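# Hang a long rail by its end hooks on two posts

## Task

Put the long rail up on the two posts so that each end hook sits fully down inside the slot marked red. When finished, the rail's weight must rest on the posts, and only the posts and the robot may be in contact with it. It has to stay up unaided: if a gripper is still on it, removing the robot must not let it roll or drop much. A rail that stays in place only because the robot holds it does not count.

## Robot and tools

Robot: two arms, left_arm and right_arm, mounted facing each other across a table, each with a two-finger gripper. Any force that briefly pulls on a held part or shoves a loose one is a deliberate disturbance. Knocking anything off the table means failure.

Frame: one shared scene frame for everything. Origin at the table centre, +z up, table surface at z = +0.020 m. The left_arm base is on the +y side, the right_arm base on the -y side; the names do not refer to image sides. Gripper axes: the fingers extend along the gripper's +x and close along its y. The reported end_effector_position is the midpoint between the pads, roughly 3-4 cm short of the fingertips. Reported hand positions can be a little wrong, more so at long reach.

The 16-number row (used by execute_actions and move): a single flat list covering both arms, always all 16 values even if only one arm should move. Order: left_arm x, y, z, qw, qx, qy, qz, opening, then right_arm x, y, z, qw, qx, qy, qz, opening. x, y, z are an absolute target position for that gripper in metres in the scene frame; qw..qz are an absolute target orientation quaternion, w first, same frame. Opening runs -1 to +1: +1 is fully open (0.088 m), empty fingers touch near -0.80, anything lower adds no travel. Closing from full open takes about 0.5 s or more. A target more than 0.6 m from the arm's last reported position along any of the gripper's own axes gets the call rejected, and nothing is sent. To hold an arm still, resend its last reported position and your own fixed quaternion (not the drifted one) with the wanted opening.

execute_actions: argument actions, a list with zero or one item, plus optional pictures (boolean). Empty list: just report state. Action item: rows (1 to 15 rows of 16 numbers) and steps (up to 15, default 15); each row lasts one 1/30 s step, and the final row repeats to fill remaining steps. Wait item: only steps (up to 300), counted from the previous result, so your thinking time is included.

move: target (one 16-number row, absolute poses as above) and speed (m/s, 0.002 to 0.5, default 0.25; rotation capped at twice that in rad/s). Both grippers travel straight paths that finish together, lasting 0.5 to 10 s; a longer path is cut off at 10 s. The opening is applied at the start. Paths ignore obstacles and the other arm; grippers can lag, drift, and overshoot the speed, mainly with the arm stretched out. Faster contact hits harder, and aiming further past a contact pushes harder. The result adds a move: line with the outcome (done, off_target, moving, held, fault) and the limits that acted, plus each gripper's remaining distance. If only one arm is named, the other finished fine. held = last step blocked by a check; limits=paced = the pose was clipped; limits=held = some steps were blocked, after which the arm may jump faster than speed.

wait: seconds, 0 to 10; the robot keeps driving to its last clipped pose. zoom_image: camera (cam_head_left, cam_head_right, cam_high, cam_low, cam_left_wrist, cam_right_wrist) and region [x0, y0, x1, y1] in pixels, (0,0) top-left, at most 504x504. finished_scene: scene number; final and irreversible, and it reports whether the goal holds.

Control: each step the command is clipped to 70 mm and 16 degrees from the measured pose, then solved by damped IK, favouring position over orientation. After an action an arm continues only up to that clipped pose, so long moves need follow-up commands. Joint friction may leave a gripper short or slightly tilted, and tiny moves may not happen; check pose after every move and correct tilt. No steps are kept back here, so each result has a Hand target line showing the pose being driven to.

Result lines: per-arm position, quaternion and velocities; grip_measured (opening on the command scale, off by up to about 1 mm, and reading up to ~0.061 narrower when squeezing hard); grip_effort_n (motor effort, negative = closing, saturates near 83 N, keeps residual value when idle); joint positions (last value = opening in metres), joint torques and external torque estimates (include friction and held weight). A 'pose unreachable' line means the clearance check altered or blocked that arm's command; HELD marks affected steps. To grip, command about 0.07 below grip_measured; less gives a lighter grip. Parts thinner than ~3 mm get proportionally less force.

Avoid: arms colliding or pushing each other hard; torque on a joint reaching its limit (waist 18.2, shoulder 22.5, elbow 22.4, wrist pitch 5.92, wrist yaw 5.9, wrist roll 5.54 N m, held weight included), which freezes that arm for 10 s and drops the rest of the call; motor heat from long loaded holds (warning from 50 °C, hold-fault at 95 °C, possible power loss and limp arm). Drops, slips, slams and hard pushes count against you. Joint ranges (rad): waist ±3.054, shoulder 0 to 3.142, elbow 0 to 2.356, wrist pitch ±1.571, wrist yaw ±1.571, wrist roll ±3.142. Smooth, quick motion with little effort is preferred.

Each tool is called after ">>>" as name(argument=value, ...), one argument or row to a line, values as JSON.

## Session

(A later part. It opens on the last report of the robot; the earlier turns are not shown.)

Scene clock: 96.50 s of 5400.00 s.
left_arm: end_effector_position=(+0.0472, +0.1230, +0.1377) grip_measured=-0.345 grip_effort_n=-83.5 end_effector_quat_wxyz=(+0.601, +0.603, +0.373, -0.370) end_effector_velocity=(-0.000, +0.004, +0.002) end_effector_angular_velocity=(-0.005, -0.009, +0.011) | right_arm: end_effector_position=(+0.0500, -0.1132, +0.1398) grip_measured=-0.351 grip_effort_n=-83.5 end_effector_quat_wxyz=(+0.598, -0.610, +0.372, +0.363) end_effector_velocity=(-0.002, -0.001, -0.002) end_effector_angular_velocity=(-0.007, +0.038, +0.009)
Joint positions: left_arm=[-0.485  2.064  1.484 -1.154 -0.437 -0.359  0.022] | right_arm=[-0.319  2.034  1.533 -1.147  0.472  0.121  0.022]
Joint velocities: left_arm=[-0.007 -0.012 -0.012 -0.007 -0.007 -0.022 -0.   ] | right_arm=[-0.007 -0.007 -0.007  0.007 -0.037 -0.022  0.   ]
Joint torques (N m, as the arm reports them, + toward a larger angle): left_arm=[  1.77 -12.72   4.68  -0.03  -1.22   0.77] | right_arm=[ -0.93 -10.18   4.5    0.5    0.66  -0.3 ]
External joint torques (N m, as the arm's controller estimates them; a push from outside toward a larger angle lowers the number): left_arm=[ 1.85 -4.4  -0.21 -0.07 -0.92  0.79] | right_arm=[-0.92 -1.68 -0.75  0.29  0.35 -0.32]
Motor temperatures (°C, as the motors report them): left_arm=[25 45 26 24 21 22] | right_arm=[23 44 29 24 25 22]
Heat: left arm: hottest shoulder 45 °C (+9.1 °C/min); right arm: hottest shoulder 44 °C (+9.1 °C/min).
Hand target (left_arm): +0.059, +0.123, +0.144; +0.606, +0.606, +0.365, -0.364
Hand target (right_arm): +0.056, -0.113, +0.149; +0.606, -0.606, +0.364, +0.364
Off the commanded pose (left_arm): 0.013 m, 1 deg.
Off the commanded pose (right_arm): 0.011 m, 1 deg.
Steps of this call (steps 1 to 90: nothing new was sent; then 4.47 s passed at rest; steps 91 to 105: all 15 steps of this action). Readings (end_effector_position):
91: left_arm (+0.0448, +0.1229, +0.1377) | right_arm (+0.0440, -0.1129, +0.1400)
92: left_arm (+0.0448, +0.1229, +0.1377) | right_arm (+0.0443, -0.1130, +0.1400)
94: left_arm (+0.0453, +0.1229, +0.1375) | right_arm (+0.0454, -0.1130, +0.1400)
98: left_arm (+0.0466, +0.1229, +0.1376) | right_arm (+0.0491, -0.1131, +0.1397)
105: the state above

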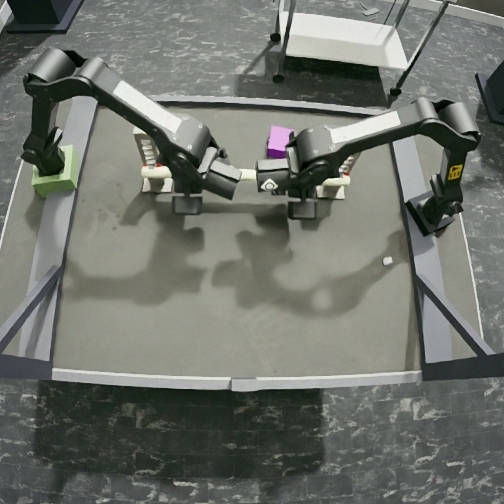

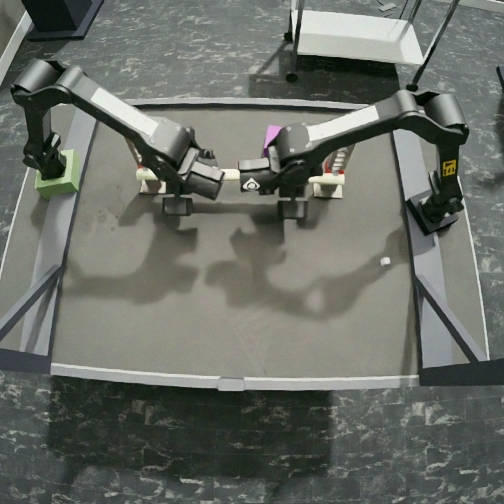

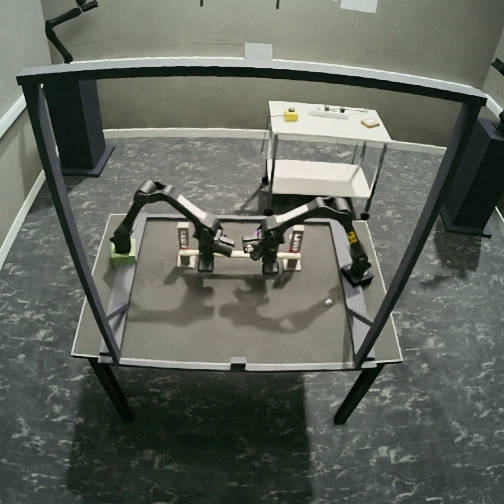

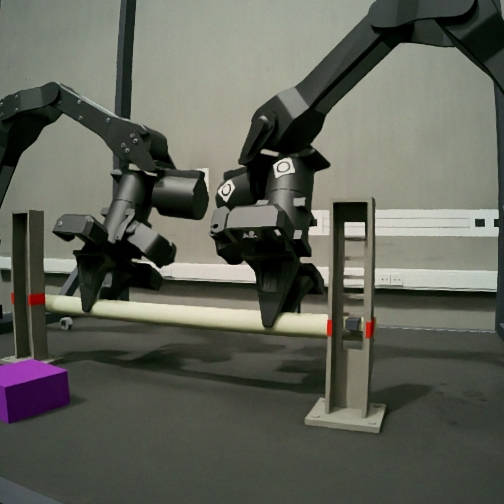

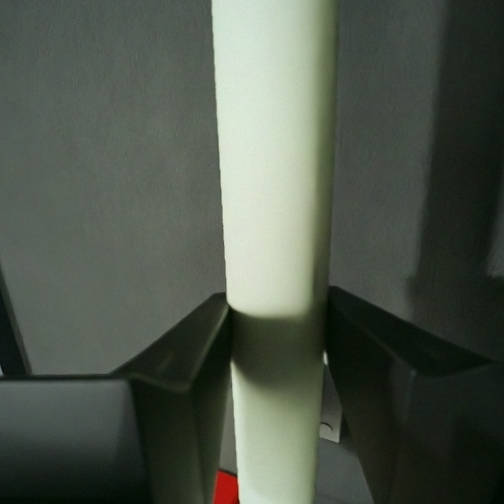

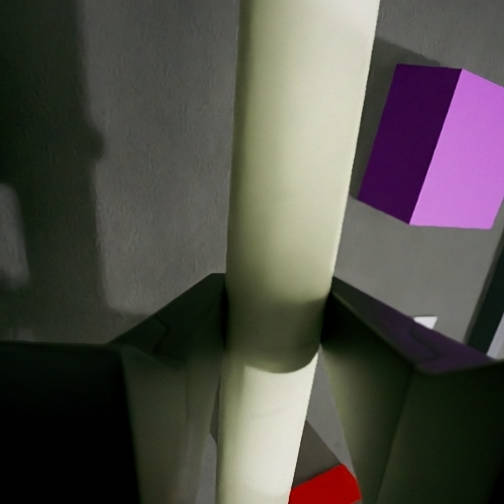

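>>> move(
  target=[0.050,0.123,0.124,0.6061,0.6061,0.3642,-0.3642,-0.42,0.054,-0.113,0.126,0.6061,-0.6061,0.3642,0.3642,-0.42],
  speed=0.02,
)

>>> zoom_image(
  camera="cam_low",
  region=[290, 270, 410, 370],
)

>>> zoom_image(
  camera="cam_head_right",
  region=[300, 150, 370, 210],
)

Scene clock: 100.03 s of 5400.00 s.
left_arm: end_effector_position=(+0.0467, +0.1231, +0.1282) grip_measured=-0.345 grip_effort_n=-83.5 end_effector_quat_wxyz=(+0.606, +0.600, +0.370, -0.369) end_effector_velocity=(+0.001, +0.002, +0.001) end_effector_angular_velocity=(+0.001, -0.009, +0.003) | right_arm: end_effector_position=(+0.0500, -0.1139, +0.1299) grip_measured=-0.351 grip_effort_n=-83.5 end_effector_quat_wxyz=(+0.603, -0.607, +0.366, +0.366) end_effector_velocity=(+0.004, +0.001, -0.000) end_effector_angular_velocity=(+0.014, -0.005, -0.000)
Joint positions: left_arm=[-0.489  2.073  1.457 -1.113 -0.447 -0.37   0.022] | right_arm=[-0.316  2.029  1.483 -1.085  0.479  0.12   0.022]
Joint velocities: left_arm=[-0.002 -0.002 -0.002 -0.007 -0.007 -0.007  0.   ] | right_arm=[-0.007 -0.007 -0.012  0.022  0.007 -0.007 -0.   ]
Joint torques (N m, as the arm reports them, + toward a larger angle): left_arm=[ 0.41 -9.06  4.78  1.05 -0.77  0.18] | right_arm=[-0.8  -7.06  3.95  1.75  0.46 -0.14]
External joint torques (N m, as the arm's controller estimates them; a push from outside toward a larger angle lowers the number): left_arm=[ 0.36 -0.72 -0.05  1.01 -0.46  0.2 ] | right_arm=[-0.71  1.43 -1.31  1.5   0.14 -0.17]
Motor temperatures (°C, as the motors report them): left_arm=[25 45 26 24 22 22] | right_arm=[23 44 29 24 25 22]
Heat: left arm: hottest shoulder 45 °C (+8.1 °C/min); right arm: hottest shoulder 44 °C (+8.1 °C/min).
Hand target (left_arm): +0.050, +0.123, +0.124; +0.606, +0.606, +0.364, -0.364
Hand target (right_arm): +0.054, -0.113, +0.126; +0.606, -0.606, +0.364, +0.364
Off the commanded pose (left_arm): 0.005 m, 1 deg.
Off the commanded pose (right_arm): 0.006 m, 0 deg.
move: done

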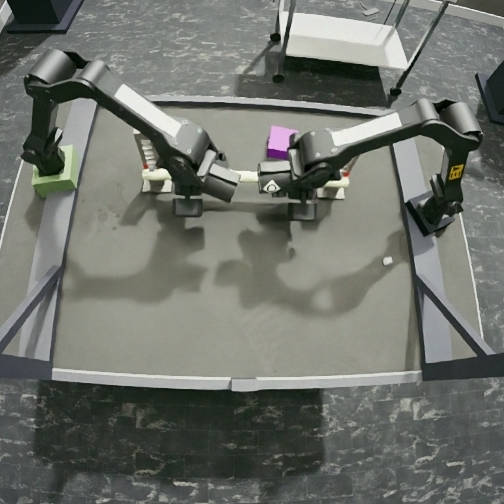

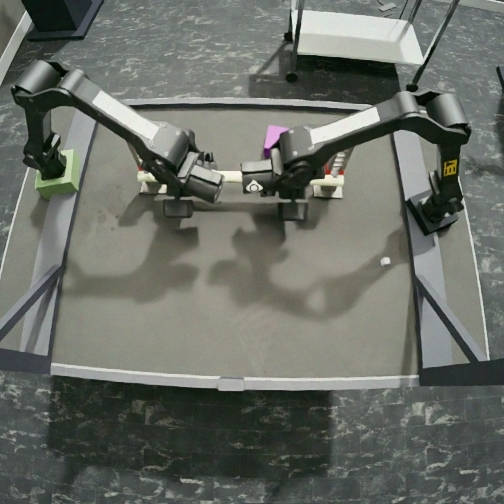

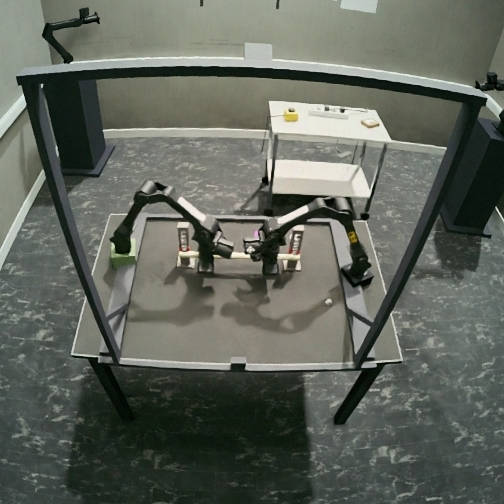

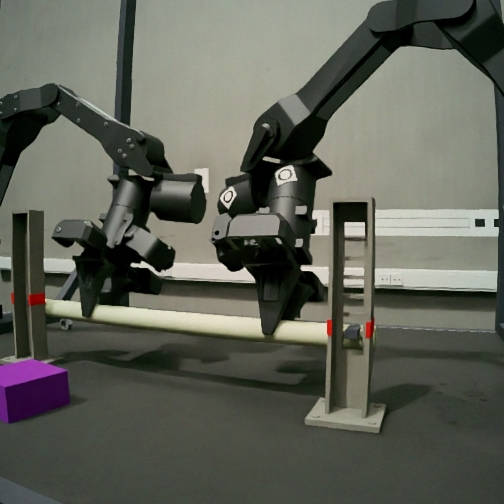

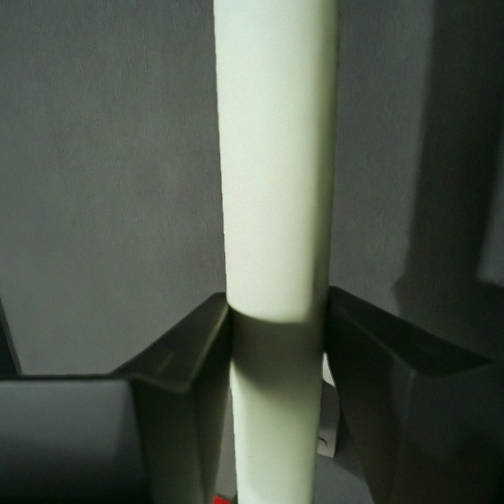

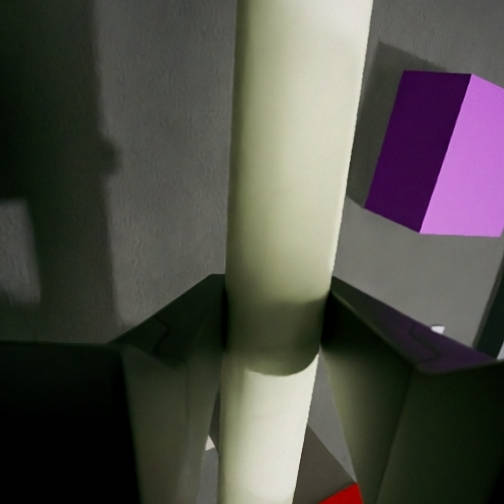

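Region (290, 270, 410, 370) of cam_low's 504x504 image, scaled by 4.200, with more detail than that image has.

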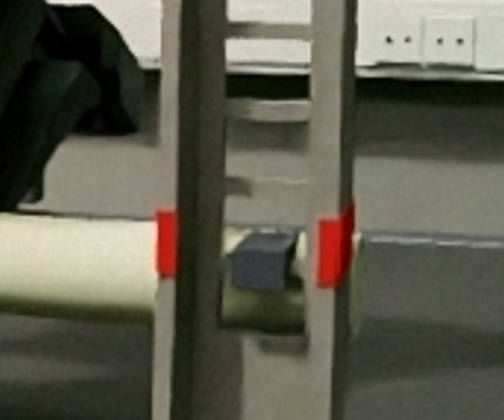

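Region (300, 150, 370, 210) of cam_head_right's 504x504 image, scaled by 7.200, with more detail than that image has; it fills the top 432 rows of this view, and the rest is white.

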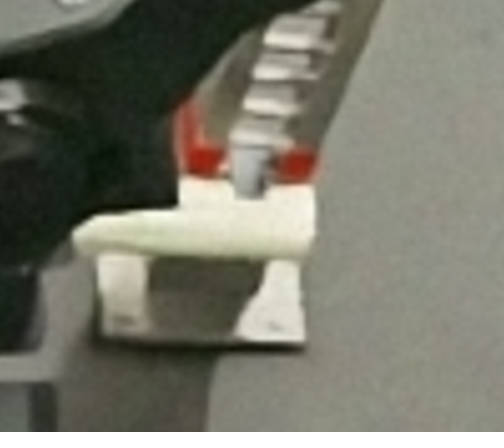

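Seated. Release.

>>> move(
  target=[0.0467,0.1231,0.1282,0.6061,0.6061,0.3642,-0.3642,0.2,0.050,-0.1139,0.1299,0.6061,-0.6061,0.3642,0.3642,0.2],
  speed=0.02,
)

>>> move(
  target=[0.028,0.1231,0.170,0.6061,0.6061,0.3642,-0.3642,0.2,0.031,-0.1139,0.172,0.6061,-0.6061,0.3642,0.3642,0.2],
  speed=0.08,
)

>>> zoom_image(
  camera="cam_low",
  region=[0, 200, 420, 440],
)

Scene clock: 104.97 s of 5400.00 s.
left_arm: end_effector_position=(+0.0476, +0.1245, +0.1291) grip_measured=+0.197 grip_effort_n=17.4 end_effector_quat_wxyz=(+0.606, +0.605, +0.366, -0.365) end_effector_velocity=(+0.000, +0.000, +0.004) end_effector_angular_velocity=(-0.001, -0.006, -0.010) | right_arm: end_effector_position=(+0.0500, -0.1131, +0.1299) grip_measured=+0.197 grip_effort_n=17.9 end_effector_quat_wxyz=(+0.604, -0.606, +0.365, +0.367) end_effector_velocity=(-0.004, -0.003, -0.003) end_effector_angular_velocity=(-0.011, +0.020, -0.005)
Joint positions: left_arm=[-0.492  2.073  1.457 -1.123 -0.455 -0.371  0.049] | right_arm=[-0.316  2.028  1.482 -1.081  0.48   0.12   0.049]
Joint velocities: left_arm=[-0.002 -0.007  0.002 -0.007 -0.007  0.007 -0.   ] | right_arm=[ 0.002  0.002 -0.002 -0.007 -0.022  0.007 -0.   ]
Joint torques (N m, as the arm reports them, + toward a larger angle): left_arm=[-0.32 -9.31  7.09  0.18 -0.37 -0.1 ] | right_arm=[ 0.27 -7.68  4.8   0.29  0.41  0.19]
External joint torques (N m, as the arm's controller estimates them; a push from outside toward a larger angle lowers the number): left_arm=[-0.32 -0.86  2.15  0.13 -0.05 -0.07] | right_arm=[ 0.17  0.79 -0.44  0.05  0.1   0.16]
Motor temperatures (°C, as the motors report them): left_arm=[25 44 26 24 22 22] | right_arm=[23 43 29 25 25 22]
Heat: left arm: hottest shoulder 44 °C (+6.1 °C/min); right arm: hottest shoulder 43 °C (+6.1 °C/min).
Hand target (left_arm): +0.047, +0.123, +0.128; +0.606, +0.606, +0.364, -0.364
Hand target (right_arm): +0.050, -0.114, +0.130; +0.606, -0.606, +0.364, +0.364
Off the commanded pose (left_arm): 0.002 m, 0 deg.
Off the commanded pose (right_arm): 0.001 m, 0 deg.
After step 90, 1.23 s passed at rest.
move: done

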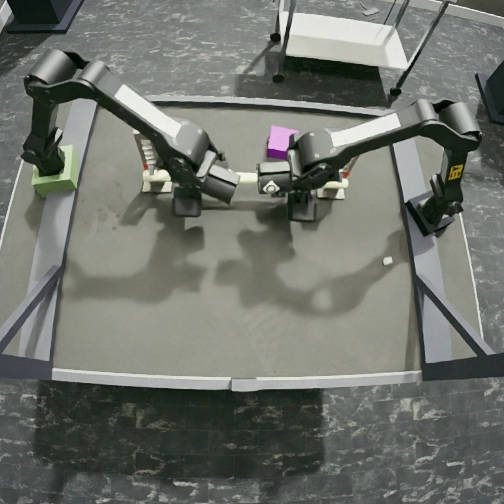

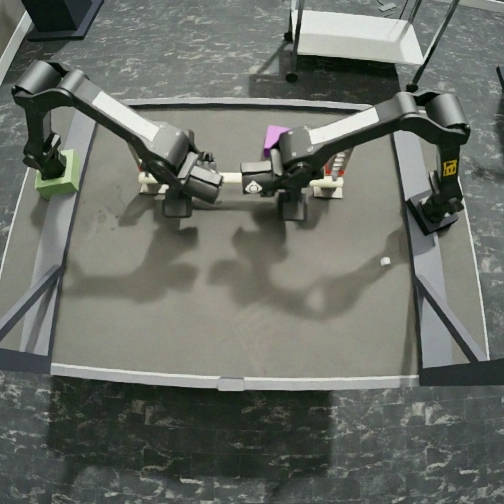

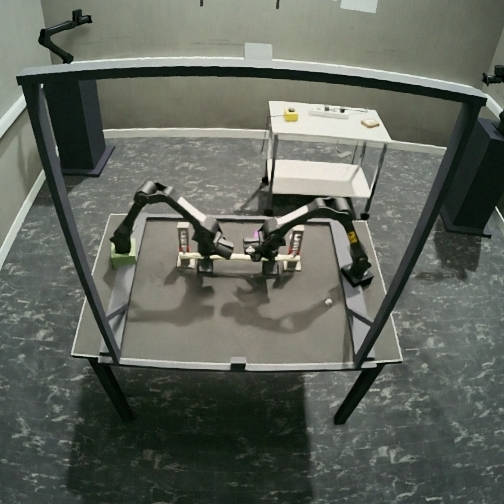

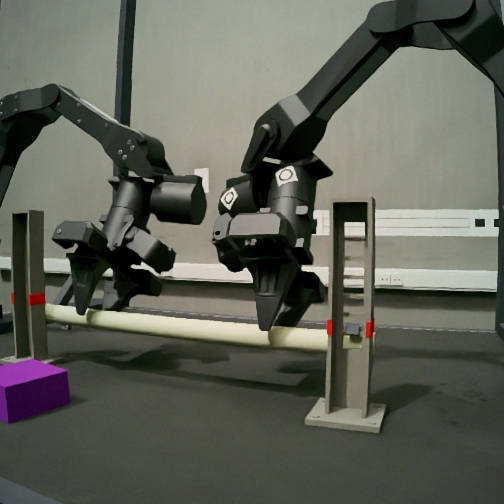

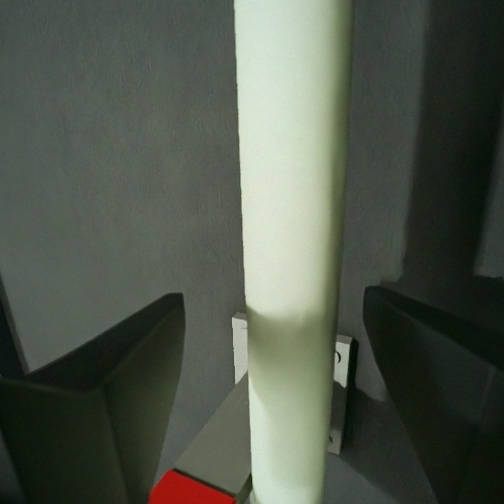

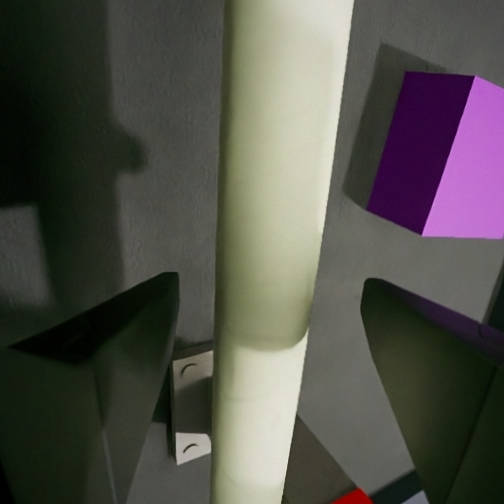

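Scene clock: 105.90 s of 5400.00 s.
left_arm: end_effector_position=(+0.0305, +0.1258, +0.1643) grip_measured=+0.197 grip_effort_n=17.9 end_effector_quat_wxyz=(+0.602, +0.614, +0.364, -0.358) end_effector_velocity=(+0.001, +0.001, +0.005) end_effector_angular_velocity=(-0.000, -0.025, -0.006) | right_arm: end_effector_position=(+0.0323, -0.1172, +0.1639) grip_measured=+0.197 grip_effort_n=17.9 end_effector_quat_wxyz=(+0.597, -0.615, +0.367, +0.360) end_effector_velocity=(+0.002, -0.002, +0.001) end_effector_angular_velocity=(-0.003, -0.009, -0.008)
Joint positions: left_arm=[-0.539  2.073  1.596 -1.307 -0.455 -0.419  0.049] | right_arm=[-0.266  2.018  1.603 -1.265  0.48   0.175  0.049]
Joint velocities: left_arm=[-0.007 -0.002  0.007 -0.022 -0.022 -0.007  0.   ] | right_arm=[-0.002 -0.002 -0.002 -0.007  0.007  0.007 -0.   ]
Joint torques (N m, as the arm reports them, + toward a larger angle): left_arm=[ -0.09 -11.95   7.32   0.06  -0.19  -0.27] | right_arm=[ 0.27 -8.89  6.88  0.08  0.29  0.23]
External joint torques (N m, as the arm's controller estimates them; a push from outside toward a larger angle lowers the number): left_arm=[-0.05 -3.48  2.36  0.12  0.13 -0.24] | right_arm=[ 0.21 -0.39  1.54 -0.07 -0.02  0.2 ]
Motor temperatures (°C, as the motors report them): left_arm=[25 44 27 24 22 22] | right_arm=[23 43 29 25 25 22]
Heat: left arm: hottest shoulder 44 °C (+6.1 °C/min); right arm: hottest shoulder 43 °C (+6.1 °C/min).
Hand target (left_arm): +0.028, +0.123, +0.170; +0.606, +0.606, +0.364, -0.364
Hand target (right_arm): +0.031, -0.114, +0.172; +0.606, -0.606, +0.364, +0.365
Off the commanded pose (left_arm): 0.007 m, 1 deg.
Off the commanded pose (right_arm): 0.009 m, 2 deg.
move: off_target (right_arm)

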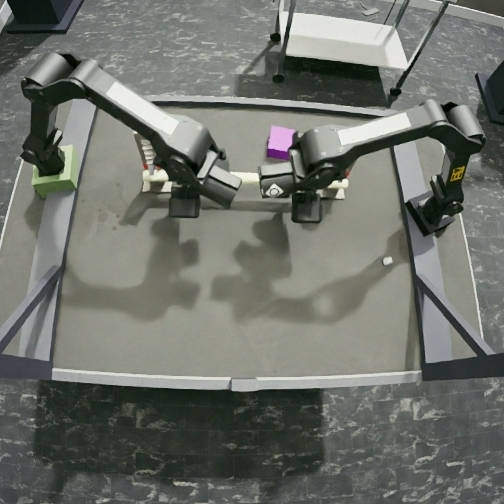

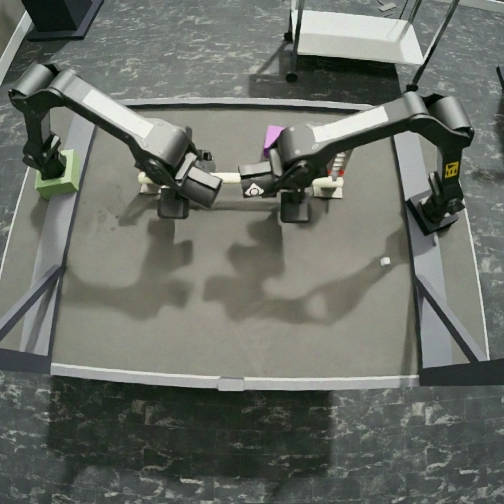

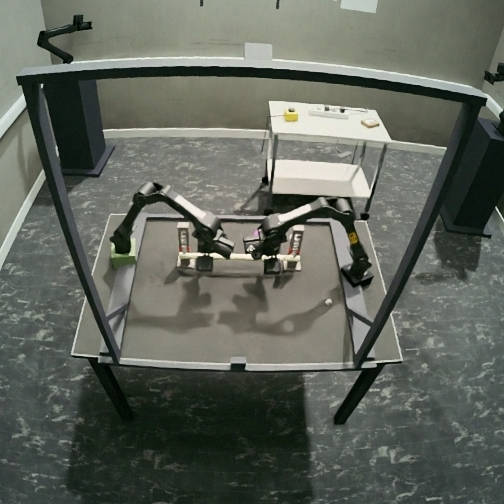

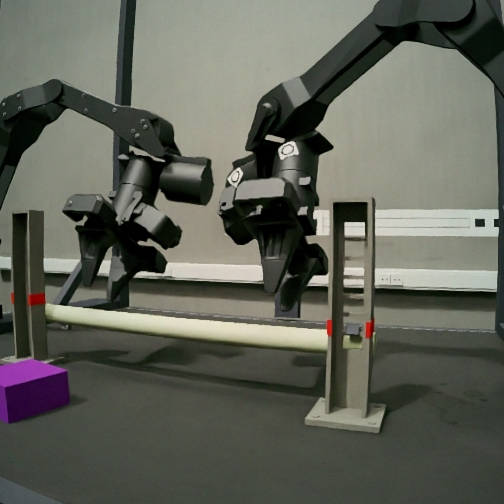

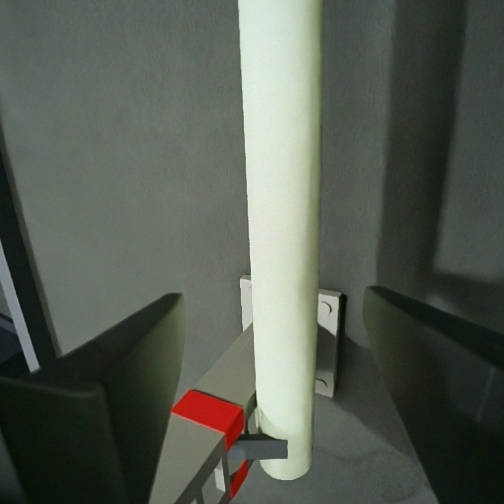

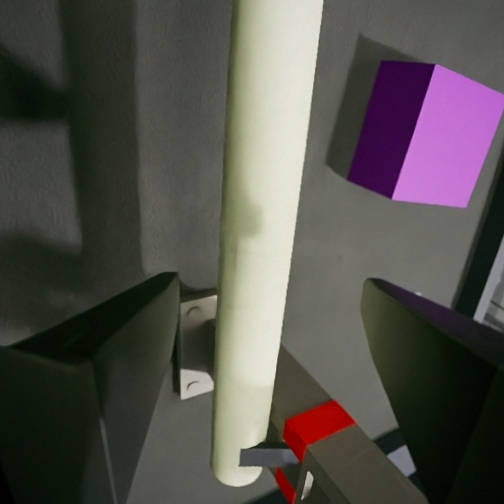

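Region (0, 200, 420, 440) of cam_low's 504x504 image, scaled by 1.200, with more detail than that image has; it fills the top 288 rows of this view, and the rest is white.

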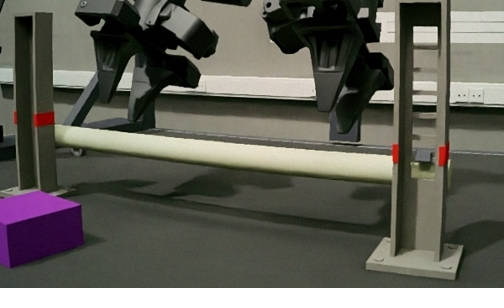

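>>> zoom_image(
  camera="cam_low",
  region=[290, 270, 410, 370],
)

>>> execute_actions(
  actions=[],
)

>>> zoom_image(
  camera="cam_low",
  region=[290, 270, 410, 370],
)

Region (290, 270, 410, 370) of cam_low's 504x504 image, scaled by 4.200, with more detail than that image has.

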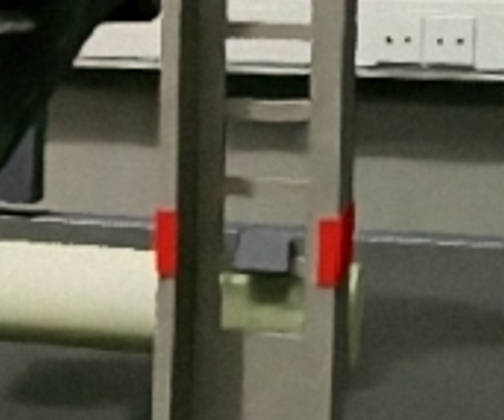

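Scene clock: 108.07 s of 5400.00 s.
left_arm: end_effector_position=(+0.0305, +0.1257, +0.1644) grip_measured=+0.197 grip_effort_n=17.4 end_effector_quat_wxyz=(+0.602, +0.614, +0.364, -0.358) end_effector_velocity=(+0.003, +0.001, +0.002) end_effector_angular_velocity=(+0.002, -0.023, -0.014) | right_arm: end_effector_position=(+0.0323, -0.1173, +0.1640) grip_measured=+0.197 grip_effort_n=17.9 end_effector_quat_wxyz=(+0.597, -0.615, +0.367, +0.360) end_effector_velocity=(+0.001, -0.004, +0.001) end_effector_angular_velocity=(-0.021, +0.005, +0.003)
Joint positions: left_arm=[-0.539  2.073  1.597 -1.308 -0.455 -0.42   0.049] | right_arm=[-0.266  2.018  1.604 -1.266  0.48   0.175  0.049]
Joint velocities: left_arm=[-0.002 -0.002 -0.002 -0.007 -0.022  0.007  0.   ] | right_arm=[-0.002 -0.002  0.002 -0.022 -0.007 -0.007 -0.   ]
Joint torques (N m, as the arm reports them, + toward a larger angle): left_arm=[ -0.25 -11.85   7.54   0.09  -0.17  -0.21] | right_arm=[ 0.3  -8.87  6.83  0.09  0.29  0.22]
External joint torques (N m, as the arm's controller estimates them; a push from outside toward a larger angle lowers the number): left_arm=[-0.33 -3.36  2.57  0.14  0.17 -0.18] | right_arm=[ 0.31 -0.4   1.56 -0.04 -0.03  0.19]
Motor temperatures (°C, as the motors report them): left_arm=[25 44 27 24 22 22] | right_arm=[23 43 30 25 25 22]
Heat: left arm: hottest shoulder 44 °C (+6.1 °C/min); right arm: hottest shoulder 43 °C (+5.1 °C/min).
Hand target (left_arm): +0.028, +0.123, +0.170; +0.606, +0.606, +0.364, -0.364
Hand target (right_arm): +0.031, -0.115, +0.172; +0.606, -0.606, +0.364, +0.365
Off the commanded pose (left_arm): 0.007 m, 1 deg.
Off the commanded pose (right_arm): 0.009 m, 2 deg.
Steps of this call (steps 1 to 65: nothing new was sent). Readings (end_effector_position):
1: left_arm (+0.0305, +0.1257, +0.1643) | right_arm (+0.0323, -0.1172, +0.1639)
2: left_arm (+0.0305, +0.1257, +0.1643) | right_arm (+0.0323, -0.1172, +0.1640)
4: left_arm (+0.0305, +0.1257, +0.1644) | right_arm (+0.0323, -0.1172, +0.1640)
8: left_arm (+0.0305, +0.1257, +0.1644) | right_arm (+0.0323, -0.1173, +0.1640)
65: the state above

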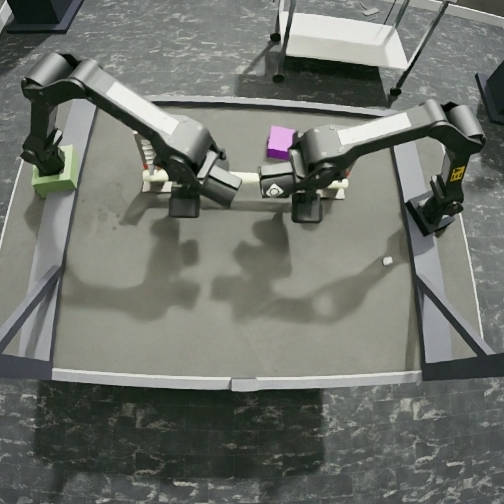

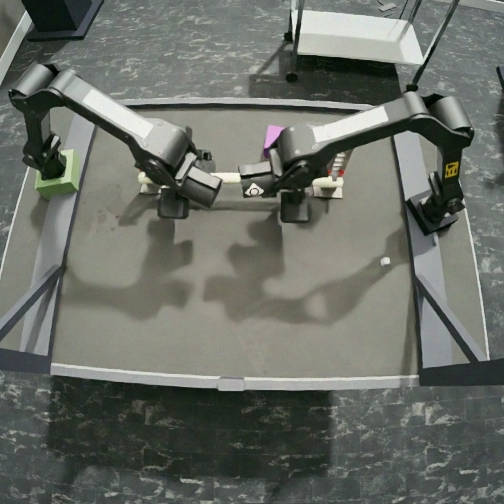

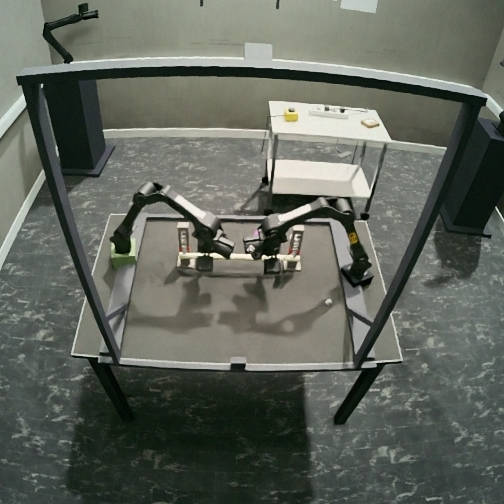

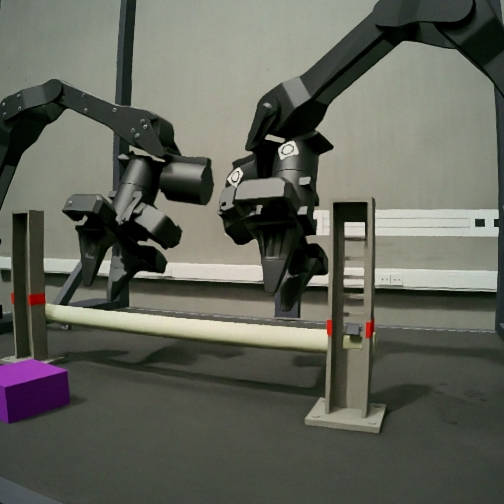

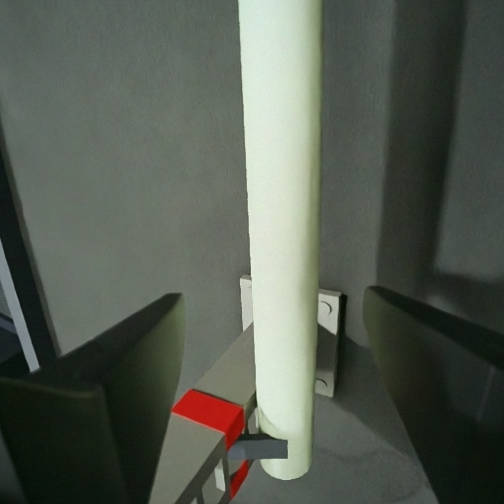

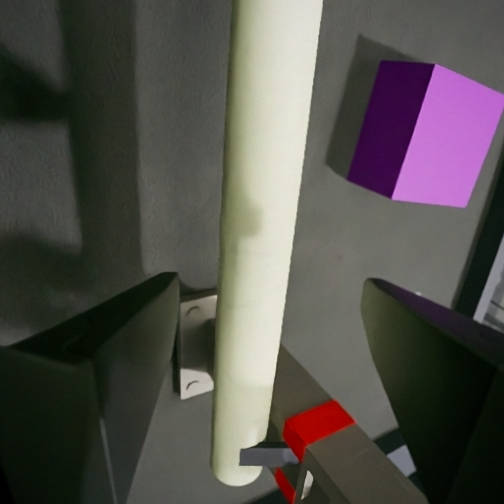

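Region (290, 270, 410, 370) of cam_low's 504x504 image, scaled by 4.200, with more detail than that image has.

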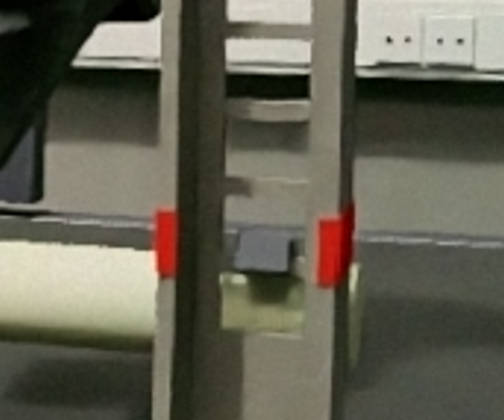

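The rail is stable and hanging on its own.

>>> finished_scene(
  scene=2,
)

The scene is finished: the task was done.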